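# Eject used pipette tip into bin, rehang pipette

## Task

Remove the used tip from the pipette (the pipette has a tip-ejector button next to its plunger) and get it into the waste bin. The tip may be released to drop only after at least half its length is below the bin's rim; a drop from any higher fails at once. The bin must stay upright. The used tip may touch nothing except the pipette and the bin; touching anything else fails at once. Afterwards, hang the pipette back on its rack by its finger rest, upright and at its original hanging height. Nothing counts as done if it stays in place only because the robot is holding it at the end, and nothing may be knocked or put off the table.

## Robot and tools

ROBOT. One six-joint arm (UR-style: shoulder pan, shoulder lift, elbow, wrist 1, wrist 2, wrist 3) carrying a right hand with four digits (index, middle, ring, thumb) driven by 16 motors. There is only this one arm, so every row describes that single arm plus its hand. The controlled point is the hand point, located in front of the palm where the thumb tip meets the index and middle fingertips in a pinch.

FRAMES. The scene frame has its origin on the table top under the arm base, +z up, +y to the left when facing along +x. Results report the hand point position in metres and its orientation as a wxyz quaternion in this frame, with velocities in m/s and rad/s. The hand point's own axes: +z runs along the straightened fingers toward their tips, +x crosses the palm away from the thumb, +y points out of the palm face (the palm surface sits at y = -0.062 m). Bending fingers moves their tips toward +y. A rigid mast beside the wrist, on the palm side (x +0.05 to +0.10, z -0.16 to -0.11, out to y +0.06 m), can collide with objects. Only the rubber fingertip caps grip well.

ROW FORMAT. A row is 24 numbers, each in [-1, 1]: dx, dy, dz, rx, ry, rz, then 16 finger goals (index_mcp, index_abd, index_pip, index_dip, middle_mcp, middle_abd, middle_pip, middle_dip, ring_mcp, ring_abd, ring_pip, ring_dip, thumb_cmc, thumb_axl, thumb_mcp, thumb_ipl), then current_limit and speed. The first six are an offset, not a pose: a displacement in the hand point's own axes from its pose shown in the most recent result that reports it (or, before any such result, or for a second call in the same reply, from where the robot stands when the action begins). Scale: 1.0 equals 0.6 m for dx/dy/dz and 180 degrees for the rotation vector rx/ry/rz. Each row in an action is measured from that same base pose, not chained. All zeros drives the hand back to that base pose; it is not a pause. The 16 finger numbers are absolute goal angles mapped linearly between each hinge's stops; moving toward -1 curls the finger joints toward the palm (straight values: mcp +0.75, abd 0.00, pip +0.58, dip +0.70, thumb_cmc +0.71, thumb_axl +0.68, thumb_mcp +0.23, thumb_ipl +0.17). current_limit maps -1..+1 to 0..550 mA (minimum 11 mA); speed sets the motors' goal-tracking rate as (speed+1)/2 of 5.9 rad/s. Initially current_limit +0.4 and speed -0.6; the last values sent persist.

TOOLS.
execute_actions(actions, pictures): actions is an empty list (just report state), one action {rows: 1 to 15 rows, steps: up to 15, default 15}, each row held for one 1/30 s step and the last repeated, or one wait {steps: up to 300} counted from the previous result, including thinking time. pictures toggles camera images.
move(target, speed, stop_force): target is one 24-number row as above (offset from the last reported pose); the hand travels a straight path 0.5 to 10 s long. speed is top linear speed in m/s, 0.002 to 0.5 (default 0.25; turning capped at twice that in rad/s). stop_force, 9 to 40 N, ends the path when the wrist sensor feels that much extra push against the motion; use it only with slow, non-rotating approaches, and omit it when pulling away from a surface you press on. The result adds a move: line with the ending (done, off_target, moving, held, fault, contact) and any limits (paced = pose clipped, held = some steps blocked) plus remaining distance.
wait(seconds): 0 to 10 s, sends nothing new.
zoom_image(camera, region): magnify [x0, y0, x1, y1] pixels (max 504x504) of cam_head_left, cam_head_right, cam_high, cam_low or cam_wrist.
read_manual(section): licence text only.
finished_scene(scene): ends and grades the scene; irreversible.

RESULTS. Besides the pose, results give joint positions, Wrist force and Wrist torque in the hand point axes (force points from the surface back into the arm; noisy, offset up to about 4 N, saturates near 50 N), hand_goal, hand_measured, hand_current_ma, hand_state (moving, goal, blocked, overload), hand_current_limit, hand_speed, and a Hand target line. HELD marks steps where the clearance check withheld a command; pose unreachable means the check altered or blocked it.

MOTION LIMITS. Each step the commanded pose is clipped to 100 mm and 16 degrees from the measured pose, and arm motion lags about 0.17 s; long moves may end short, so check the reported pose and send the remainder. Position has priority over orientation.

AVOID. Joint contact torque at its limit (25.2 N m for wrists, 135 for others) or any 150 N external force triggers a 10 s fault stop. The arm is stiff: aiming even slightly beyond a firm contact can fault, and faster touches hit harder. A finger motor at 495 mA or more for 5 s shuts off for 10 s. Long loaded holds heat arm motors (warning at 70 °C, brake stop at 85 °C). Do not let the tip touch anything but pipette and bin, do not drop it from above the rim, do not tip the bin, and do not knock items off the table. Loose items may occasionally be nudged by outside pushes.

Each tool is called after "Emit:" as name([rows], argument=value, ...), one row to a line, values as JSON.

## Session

Emit:
execute_actions(actions=[])

Scene clock: 0.00 s of 9600.00 s.
end_effector_position=(+0.3866, +0.1860, +0.2980) hand_goal=(+0.754, +0.000, +0.576, +0.696, +0.754, +0.000, +0.576, +0.696, +0.754, +0.000, +0.576, +0.696, +0.714, +0.678, +0.226, +0.168) hand_measured=(+0.754, +0.000, +0.576, +0.696, +0.754, +0.000, +0.576, +0.696, +0.754, +0.000, +0.576, +0.696, +0.714, +0.678, +0.226, +0.168) hand_current_ma=(+0, +0, +0, +0, +0, +0, +0, +0, +0, +0, +0, +0, +0, +0, +0, +0) hand_state=(goal, goal, goal, goal, goal, goal, goal, goal, goal, goal, goal, goal, goal, goal, goal, goal) hand_current_limit=0.40 hand_speed=-0.60 end_effector_quat_wxyz=(-0.592, +0.116, +0.797, +0.028) end_effector_velocity=(+0.000, -0.000, +0.000) end_effector_angular_velocity=(+0.000, -0.001, -0.001)
Joint positions: [-0.112 -1.176  1.527 -0.662 -1.504 -1.46 ]
Joint velocities: [-0.    -0.    -0.    -0.001  0.    -0.   ]
Wrist force (N, on the end effector, along its own x y z axes, offset not removed): no reading
Wrist torque (N m, same axes, about the end effector's origin, offset not removed): no reading
Hand target: +0.387, +0.186, +0.298; -0.592, +0.116, +0.797, +0.028
camera_calibration (this result's frames):
cam_wrist: T_world_to_cam=[[0.360959, 0.441814, -0.821285, 0.0520426], [0.674403, -0.731919, -0.0973355, -0.140311], [-0.644119, -0.518743, -0.562153, 0.644879], [0, 0, 0, 1]] pos_world=[0.491219, 0.208837, 0.391605]

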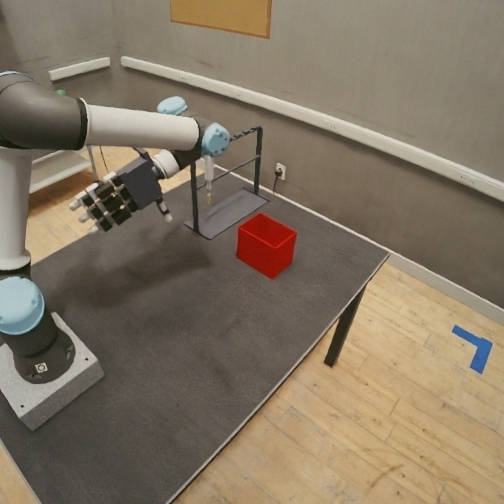

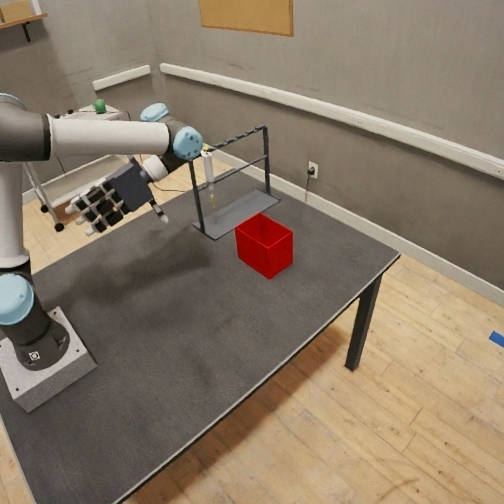

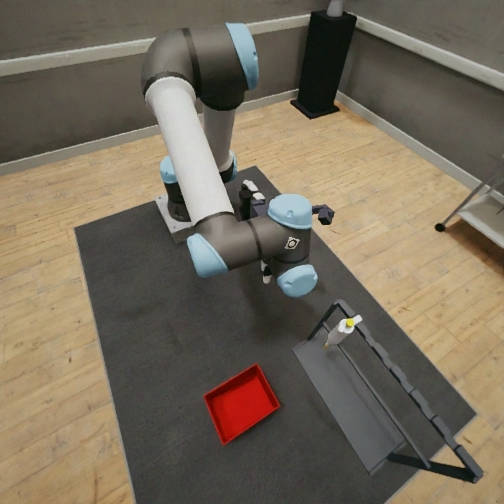

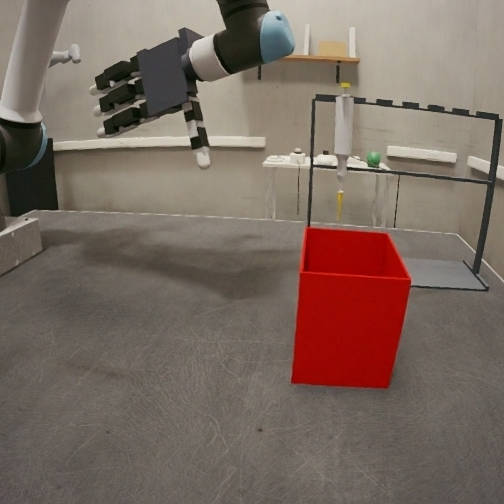

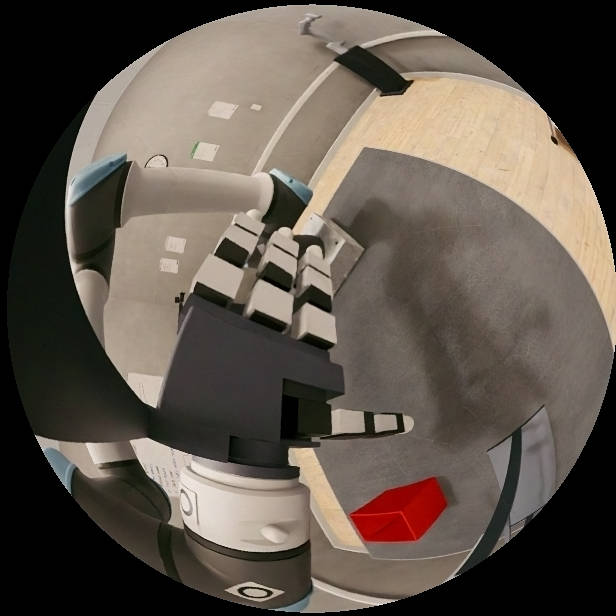

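Emit:
move(target=[-0.121,-0.243,-0.489,-0.0707,-0.89,-0.1867,0.754,0,0.576,0.696,0.754,0,0.576,0.696,1,0,0.9,0.9,0.714,0.678,0.226,0.168,0.4,-0.6])

Scene clock: 10.13 s of 9600.00 s.
end_effector_position=(+0.6491, -0.0205, +0.3295) hand_goal=(+0.754, +0.000, +0.576, +0.696, +0.754, +0.000, +0.576, +0.696, +1.000, +0.000, +0.900, +0.900, +0.714, +0.678, +0.226, +0.168) hand_measured=(+0.754, -0.002, +0.576, +0.696, +0.754, -0.002, +0.576, +0.696, +0.998, -0.002, +0.898, +0.898, +0.714, +0.678, +0.224, +0.168) hand_current_ma=(-5, -12, +4, +0, -5, -13, +4, +0, -14, -10, -14, -14, +2, -5, -15, -2) hand_state=(goal, goal, goal, goal, goal, goal, goal, goal, goal, goal, goal, goal, goal, goal, goal, goal) hand_current_limit=0.40 hand_speed=-0.60 end_effector_quat_wxyz=(+0.703, -0.073, +0.704, +0.070) end_effector_velocity=(+0.001, -0.001, +0.001) end_effector_angular_velocity=(+0.002, -0.013, -0.001)
Joint positions: [-0.612 -0.868  1.985 -4.27  -0.744 -1.562]
Joint velocities: [ 0.001  0.009 -0.01  -0.019 -0.002  0.014]
Wrist force (N, on the end effector, along its own x y z axes, offset not removed): [0.9 -2.4 0.9]
Wrist torque (N m, same axes, about the end effector's origin, offset not removed): [-0.56 -0.19 0.08]
Hand target: +0.649, -0.021, +0.330; +0.703, -0.073, +0.704, +0.070
Off the commanded pose: 0.001 m, 0 deg.
After step 90, 0.83 s passed at rest.
move: done
camera_calibration (this result's frames):
cam_wrist: T_world_to_cam=[[-0.130887, 0.573113, 0.808956, -0.140845], [-0.607776, -0.691043, 0.39124, 0.206716], [0.783248, -0.440456, 0.438773, -0.530155], [0, 0, 0, 1]] pos_world=[0.522445, -0.00993995, 0.265679]

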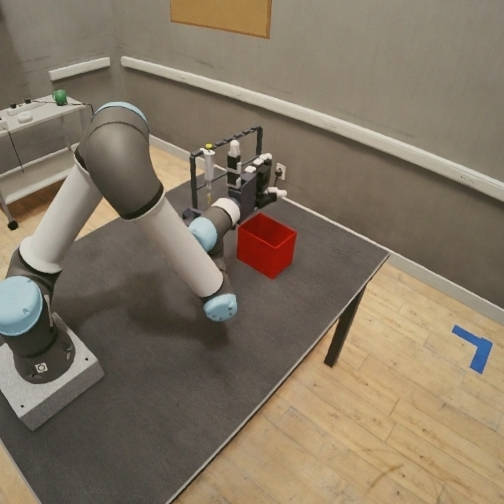

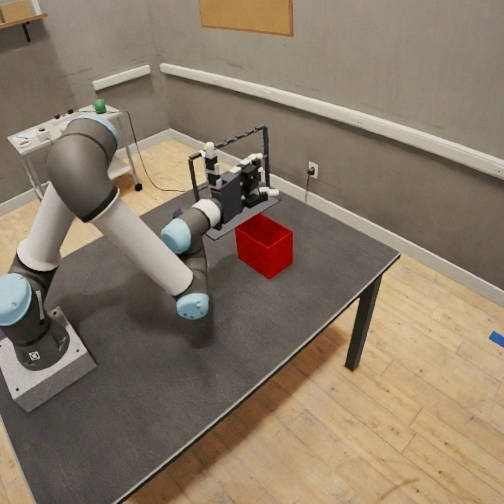

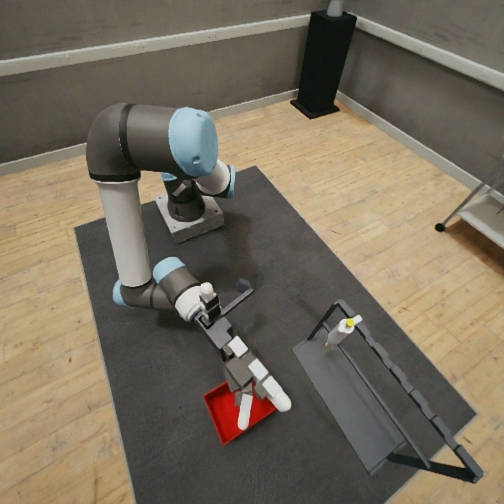

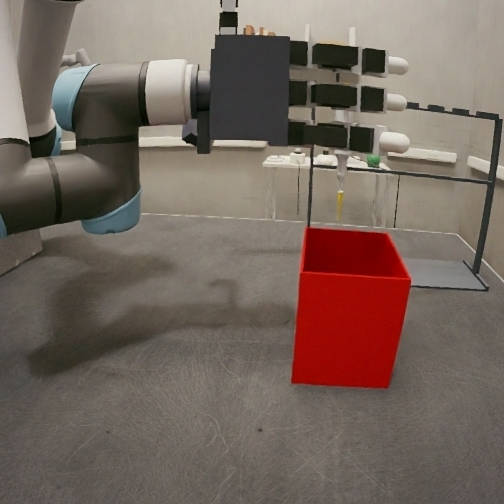

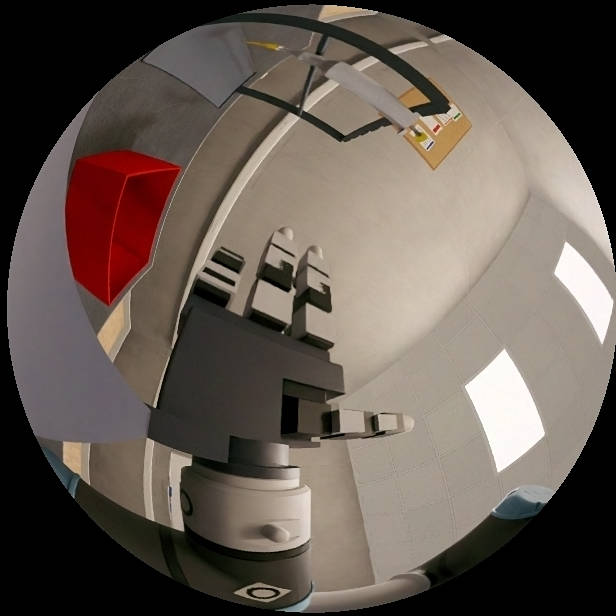

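Emit:
move(target=[0.1075,0.196,0.207,0,0,0,1,0,0.9,0.9,0.754,0,0.576,0.696,1,0,0.9,0.9,0.76,0.678,0.226,0.168,0.78,-0.6], speed=0.15)

Emit:
move(target=[0,0.107,0.022,0,0,0,1,0,0.9,0.9,0.5,0,0.576,0.696,1,0,0.9,0.9,0.76,0.678,0.226,0.168,0.78,-0.6], speed=0.04)

Emit:
move(target=[0,0,0,0,0,0,1,0,0.9,0.9,-0.2,0,-0.35,-0.1,1,0,0.9,0.9,0.76,0.678,0.226,0.168,0.78,-0.6])

Emit:
zoom_image(camera="cam_high", region=[300,280,400,380])

Scene clock: 17.13 s of 9600.00 s.
end_effector_position=(+0.7464, +0.1198, +0.2645) hand_goal=(+1.000, +0.000, +0.900, +0.900, +0.754, +0.000, +0.576, +0.696, +1.000, +0.000, +0.900, +0.900, +0.760, +0.678, +0.226, +0.168) hand_measured=(+0.998, -0.002, +0.898, +0.898, +0.754, -0.004, +0.576, +0.696, +0.998, -0.002, +0.898, +0.898, +0.760, +0.678, +0.224, +0.168) hand_current_ma=(-11, -12, -14, -14, -5, -13, +4, +0, -10, -11, -13, -14, -5, -5, -13, -2) hand_state=(goal, goal, goal, goal, goal, goal, goal, goal, goal, goal, goal, goal, goal, goal, goal, goal) hand_current_limit=0.78 hand_speed=-0.60 end_effector_quat_wxyz=(+0.703, -0.073, +0.704, +0.071) end_effector_velocity=(+0.002, +0.002, -0.000) end_effector_angular_velocity=(+0.000, -0.000, +0.000)
Joint positions: [-0.26  -0.646  1.734 -4.238 -1.096 -1.566]
Joint velocities: [ 0.004  0.003 -0.006  0.003 -0.003  0.001]
Wrist force (N, on the end effector, along its own x y z axes, offset not removed): [-1.1 -1.7 -0.6]
Wrist torque (N m, same axes, about the end effector's origin, offset not removed): [-0.28 0.14 -0.12]
Hand target: +0.747, +0.120, +0.264; +0.703, -0.073, +0.704, +0.071
Off the commanded pose: 0.001 m, 0 deg.
After step 90, 2.20 s passed at rest.
move: done
camera_calibration (this result's frames):
cam_wrist: T_world_to_cam=[[-0.13111, 0.572772, 0.809161, -0.155858], [-0.607881, -0.691209, 0.390782, 0.388387], [0.783129, -0.440639, 0.438802, -0.515915], [0, 0, 0, 1]] pos_world=[0.619687, 0.130396, 0.200724]

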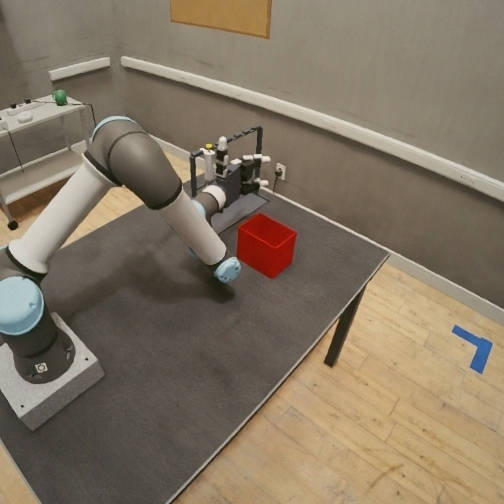

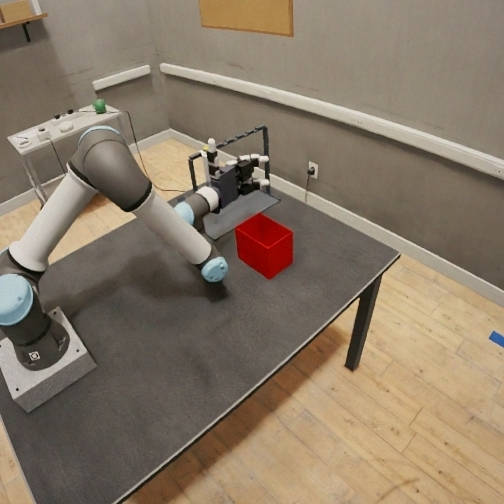

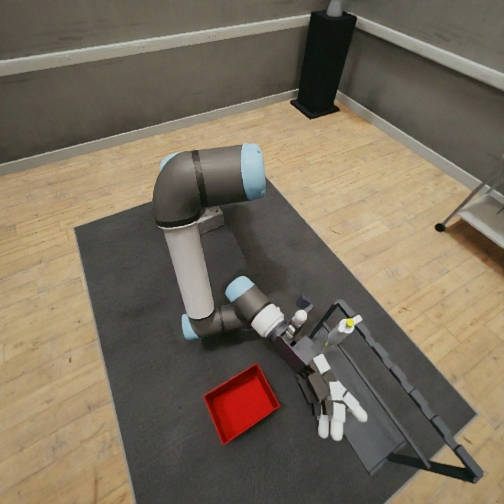

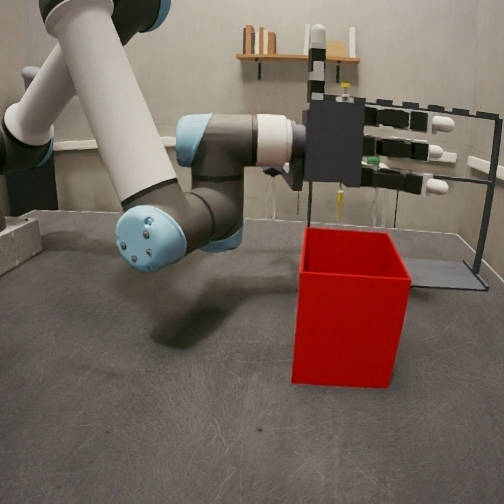

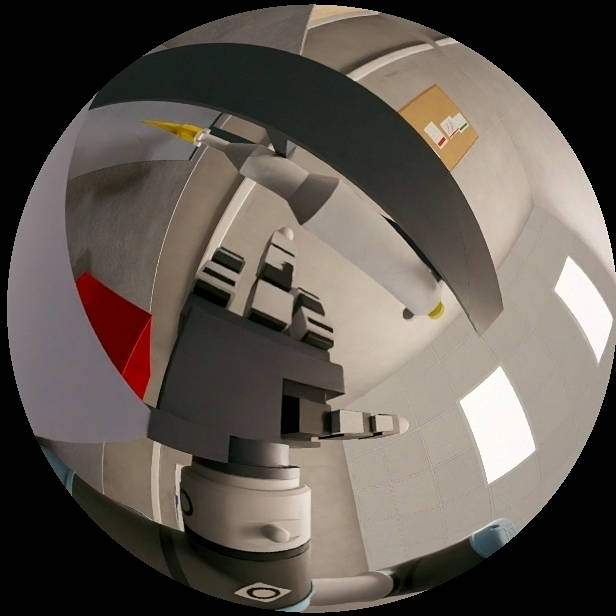

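Scene clock: 19.13 s of 9600.00 s.
end_effector_position=(+0.7462, +0.1852, +0.2644) hand_goal=(+1.000, +0.000, +0.900, +0.900, +0.500, +0.000, +0.576, +0.696, +1.000, +0.000, +0.900, +0.900, +0.760, +0.678, +0.226, +0.168) hand_measured=(+0.998, -0.002, +0.898, +0.898, +0.502, -0.004, +0.576, +0.696, +0.998, -0.002, +0.898, +0.898, +0.760, +0.678, +0.224, +0.168) hand_current_ma=(-11, -12, -14, -14, +13, -13, +4, +0, -10, -11, -13, -14, -5, -5, -13, -2) hand_state=(goal, goal, goal, goal, goal, goal, goal, goal, goal, goal, goal, goal, goal, goal, goal, goal) hand_current_limit=0.78 hand_speed=-0.60 end_effector_quat_wxyz=(+0.703, -0.073, +0.704, +0.071) end_effector_velocity=(+0.000, +0.002, -0.000) end_effector_angular_velocity=(-0.000, +0.001, -0.000)
Joint positions: [-0.138 -0.644  1.726 -4.232 -1.218 -1.567]
Joint velocities: [ 0.005  0.001 -0.001  0.001 -0.005 -0.   ]
Wrist force (N, on the end effector, along its own x y z axes, offset not removed): [0.9 -0.6 0.6]
Wrist torque (N m, same axes, about the end effector's origin, offset not removed): [-0.30 -0.06 0.04]
Hand target: +0.746, +0.185, +0.264; +0.703, -0.073, +0.704, +0.071
Off the commanded pose: 0.000 m, 0 deg.
move: done
camera_calibration (this result's frames):
cam_wrist: T_world_to_cam=[[-0.131153, 0.572602, 0.809275, -0.19318], [-0.607888, -0.691299, 0.390612, 0.433523], [0.783116, -0.440719, 0.438744, -0.486915], [0, 0, 0, 1]] pos_world=[0.619509, 0.195717, 0.200628]

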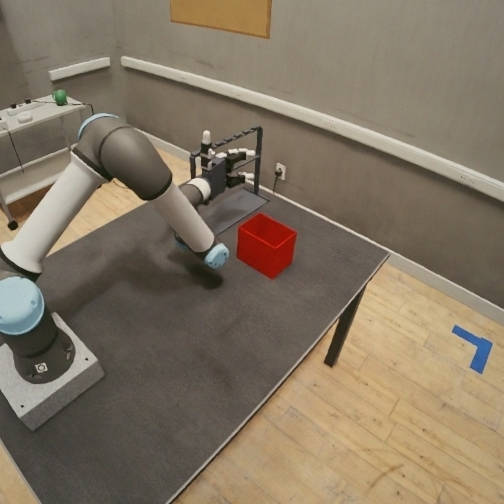

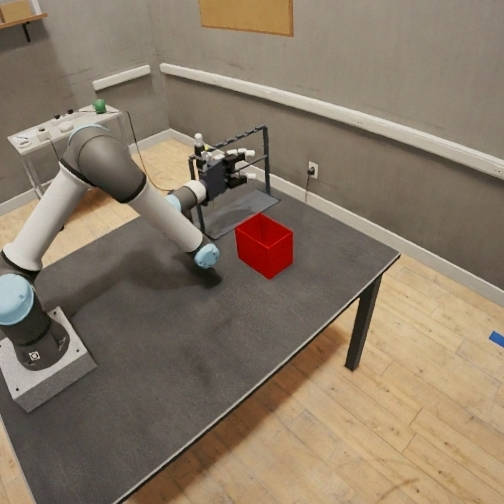

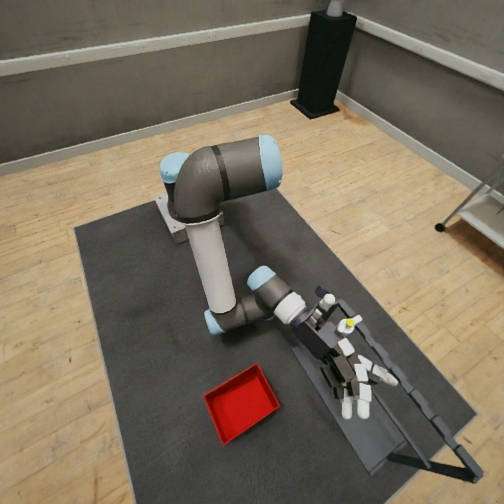

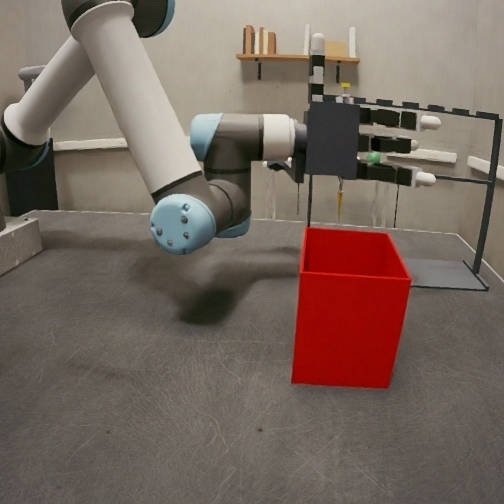

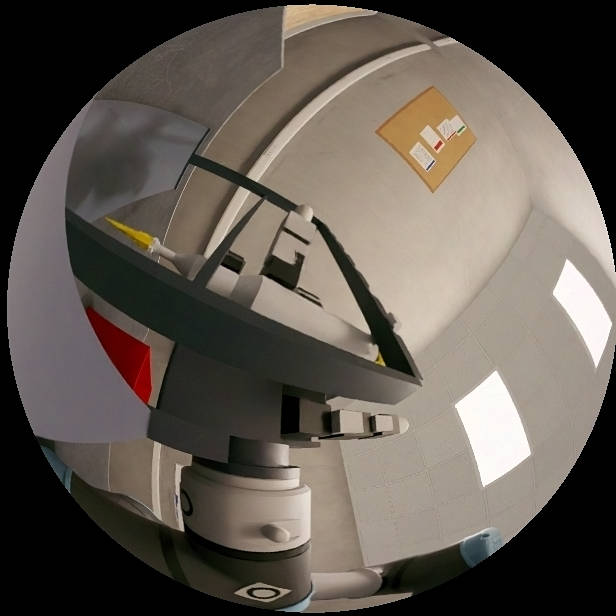

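Scene clock: 20.37 s of 9600.00 s.
end_effector_position=(+0.7462, +0.1851, +0.2644) hand_goal=(+1.000, +0.000, +0.900, +0.900, -0.200, +0.000, -0.350, -0.100, +1.000, +0.000, +0.900, +0.900, +0.760, +0.678, +0.226, +0.168) hand_measured=(+0.998, -0.002, +0.898, +0.898, -0.198, -0.004, -0.348, -0.098, +0.998, -0.002, +0.898, +0.898, +0.760, +0.678, +0.224, +0.168) hand_current_ma=(-11, -12, -14, -14, +13, -13, +14, +14, -10, -11, -13, -14, -5, -5, -13, -2) hand_state=(goal, goal, goal, goal, goal, goal, goal, goal, goal, goal, goal, goal, goal, goal, goal, goal) hand_current_limit=0.78 hand_speed=-0.60 end_effector_quat_wxyz=(+0.703, -0.073, +0.704, +0.071) end_effector_velocity=(+0.000, -0.000, -0.000) end_effector_angular_velocity=(-0.001, +0.000, -0.000)
Joint positions: [-0.138 -0.644  1.726 -4.232 -1.218 -1.567]
Joint velocities: [-0.     0.    -0.     0.    -0.    -0.001]
Wrist force (N, on the end effector, along its own x y z axes, offset not removed): [-2.6 -0.4 -1.9]
Wrist torque (N m, same axes, about the end effector's origin, offset not removed): [0.02 0.33 -0.11]
Hand target: +0.746, +0.185, +0.264; +0.703, -0.073, +0.704, +0.071
Off the commanded pose: 0.000 m, 0 deg.
move: done
camera_calibration (this result's frames):
cam_wrist: T_world_to_cam=[[-0.131154, 0.572602, 0.809275, -0.193178], [-0.607887, -0.6913, 0.390613, 0.433529], [0.783117, -0.440717, 0.438744, -0.486926], [0, 0, 0, 1]] pos_world=[0.619521, 0.195715, 0.200628]

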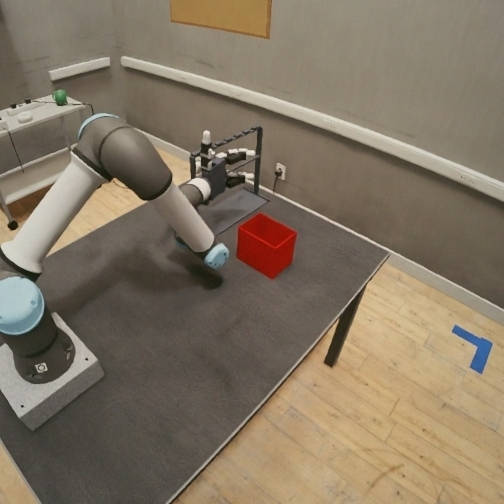

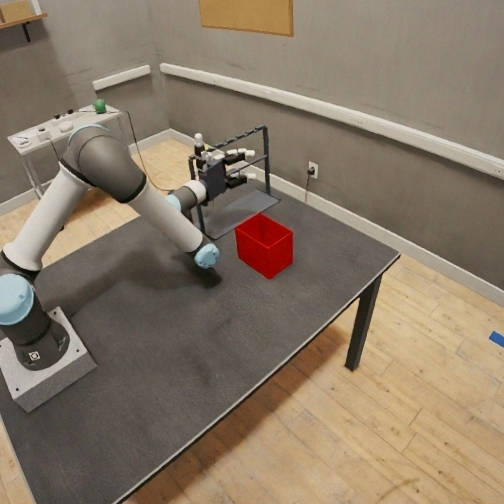

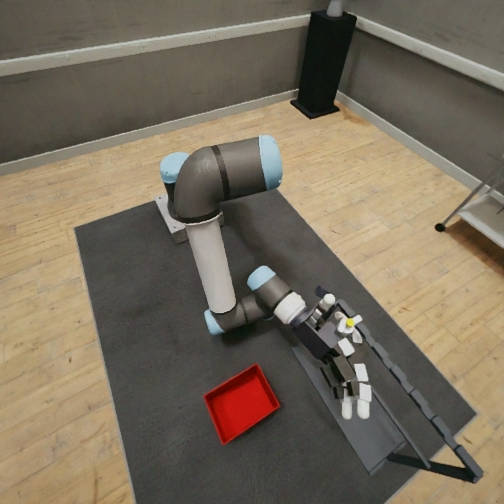

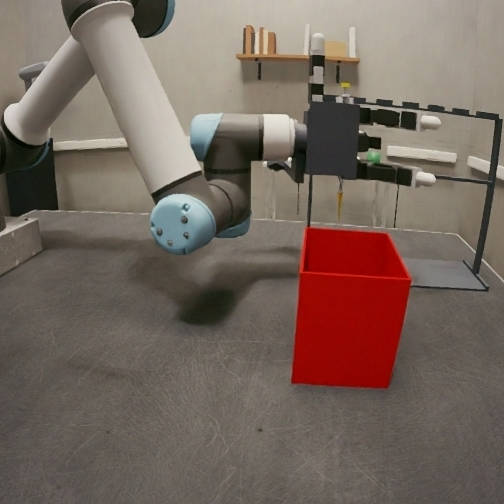

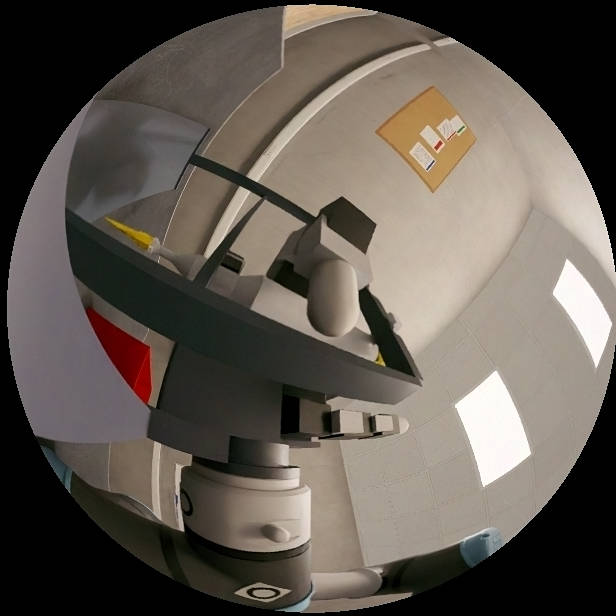

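Region (300, 280, 400, 380) of cam_high's 504x504 image, scaled by 5.040, with more detail than that image has.

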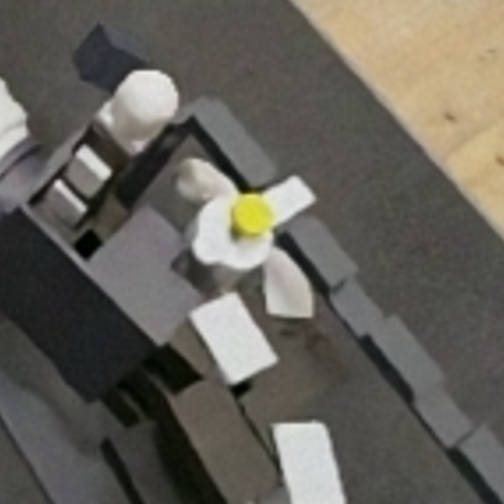

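Emit:
move(target=[0,0.003,0,0,0,0,1,0,0.9,0.9,-0.35,0,-0.8,-0.5,1,0,0.9,0.9,0.76,0.678,0.226,0.168,0.78,-0.6], speed=0.01)

Emit:
move(target=[-0.025,0,0,0,0,0,1,0,0.9,0.9,-0.35,0,-0.8,-0.5,1,0,0.9,0.9,0.76,0.678,0.226,0.168,0.78,-0.6], speed=0.01)

Scene clock: 29.10 s of 9600.00 s.
end_effector_position=(+0.7458, +0.1868, +0.2644) hand_goal=(+1.000, +0.000, +0.900, +0.900, -0.350, +0.000, -0.800, -0.500, +1.000, +0.000, +0.900, +0.900, +0.760, +0.678, +0.226, +0.168) hand_measured=(+0.998, -0.002, +0.898, +0.898, -0.346, -0.004, -0.610, -0.358, +0.998, -0.002, +0.898, +0.898, +0.760, +0.678, +0.224, +0.168) hand_current_ma=(-11, -12, -14, -14, +18, -13, +490, +490, -10, -11, -13, -14, -5, -5, -13, -2) hand_state=(goal, goal, goal, goal, goal, goal, blocked, blocked, goal, goal, goal, goal, goal, goal, goal, goal) hand_current_limit=0.78 hand_speed=-0.60 end_effector_quat_wxyz=(+0.703, -0.073, +0.704, +0.071) end_effector_velocity=(-0.000, +0.001, +0.001) end_effector_angular_velocity=(+0.000, -0.001, +0.001)
Joint positions: [-0.135 -0.644  1.727 -4.233 -1.221 -1.567]
Joint velocities: [ 0.002 -0.001 -0.    -0.001 -0.001  0.   ]
Wrist force (N, on the end effector, along its own x y z axes, offset not removed): [-2.4 -2.9 -1.5]
Wrist torque (N m, same axes, about the end effector's origin, offset not removed): [-0.23 0.30 -0.14]
Hand target: +0.746, +0.187, +0.264; +0.703, -0.073, +0.704, +0.071
Off the commanded pose: 0.000 m, 0 deg.
After step 90, 5.03 s passed at rest.
move: done
camera_calibration (this result's frames):
cam_wrist: T_world_to_cam=[[-0.131101, 0.572591, 0.809291, -0.194189], [-0.607862, -0.691305, 0.390643, 0.434468], [0.783145, -0.440724, 0.438687, -0.4859], [0, 0, 0, 1]] pos_world=[0.619168, 0.197393, 0.200592]

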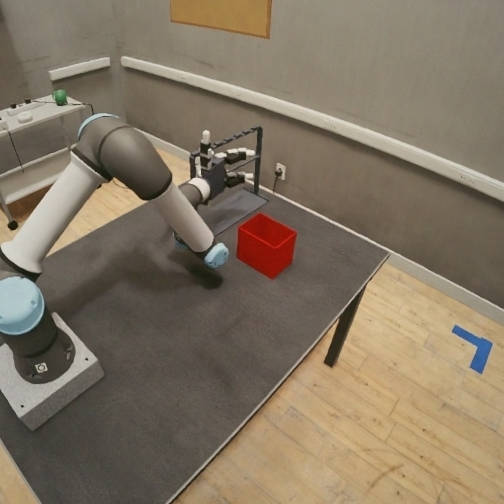

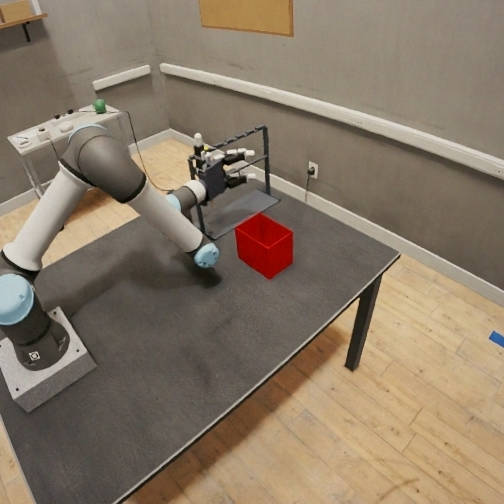

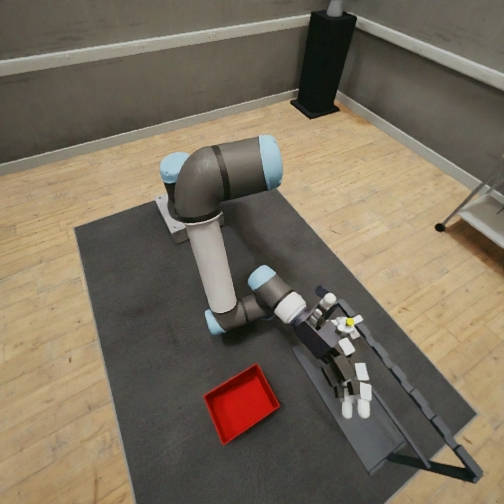

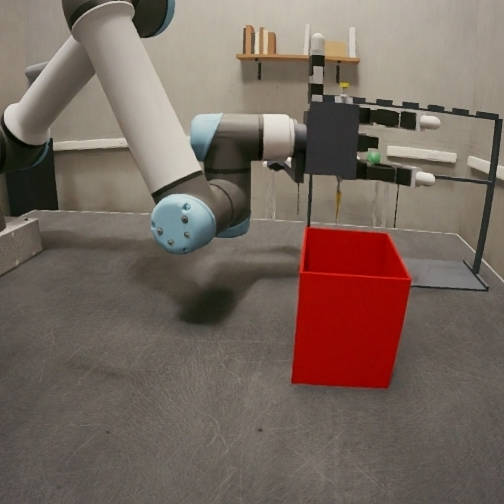

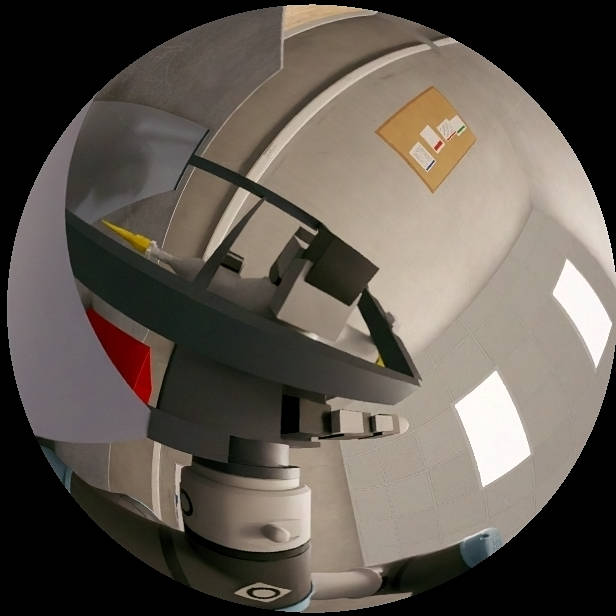

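Scene clock: 30.83 s of 9600.00 s.
end_effector_position=(+0.7459, +0.1869, +0.2792) hand_goal=(+1.000, +0.000, +0.900, +0.900, -0.350, +0.000, -0.800, -0.500, +1.000, +0.000, +0.900, +0.900, +0.760, +0.678, +0.226, +0.168) hand_measured=(+0.998, -0.002, +0.898, +0.898, -0.348, -0.004, -0.610, -0.358, +0.998, -0.002, +0.898, +0.898, +0.760, +0.678, +0.224, +0.168) hand_current_ma=(-11, -12, -14, -14, +7, -13, +490, +489, -10, -11, -13, -14, -5, -5, -13, -2) hand_state=(goal, goal, goal, goal, goal, goal, blocked, blocked, goal, goal, goal, goal, goal, goal, goal, goal) hand_current_limit=0.78 hand_speed=-0.60 end_effector_quat_wxyz=(+0.703, -0.073, +0.704, +0.071) end_effector_velocity=(+0.000, -0.000, +0.002) end_effector_angular_velocity=(-0.001, -0.000, -0.001)
Joint positions: [-0.135 -0.675  1.735 -4.21  -1.221 -1.567]
Joint velocities: [-0.001 -0.005  0.001  0.004 -0.    -0.001]
Wrist force (N, on the end effector, along its own x y z axes, offset not removed): [1.5 -1.2 -1.7]
Wrist torque (N m, same axes, about the end effector's origin, offset not removed): [-0.19 -0.14 0.12]
Hand target: +0.746, +0.187, +0.279; +0.703, -0.073, +0.704, +0.071
Off the commanded pose: 0.000 m, 0 deg.
move: done
camera_calibration (this result's frames):
cam_wrist: T_world_to_cam=[[-0.131115, 0.5726, 0.809282, -0.206151], [-0.607867, -0.691301, 0.39064, 0.428749], [0.783139, -0.440717, 0.438705, -0.49241], [0, 0, 0, 1]] pos_world=[0.619218, 0.197424, 0.215371]

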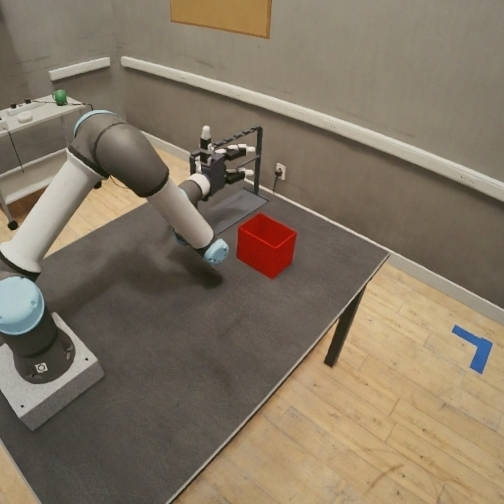

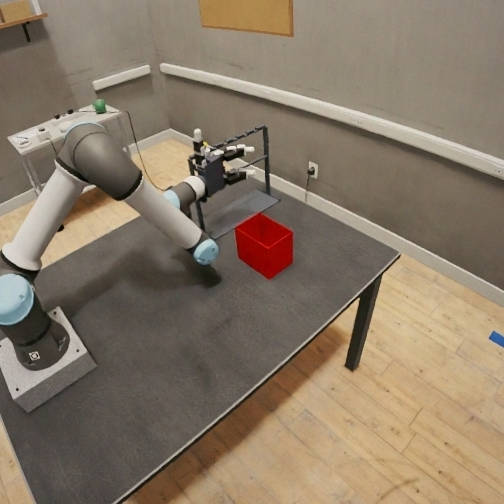

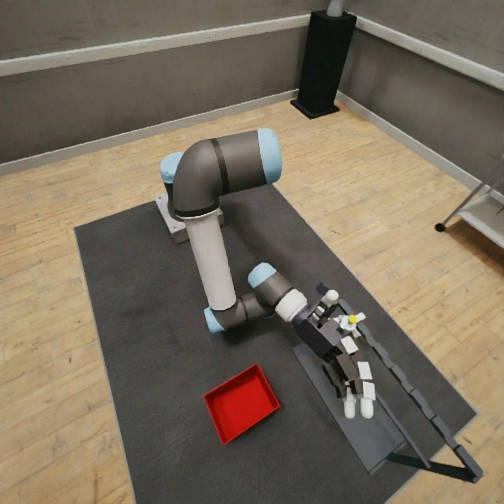

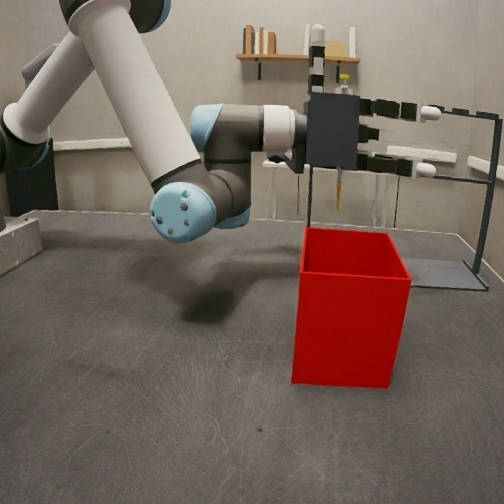

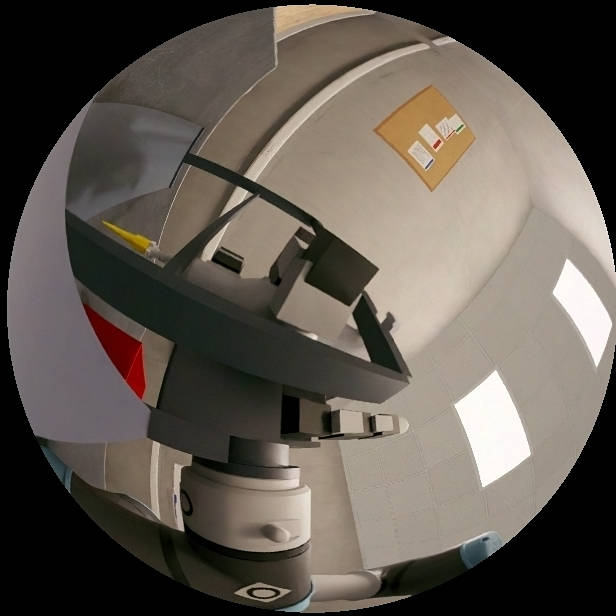

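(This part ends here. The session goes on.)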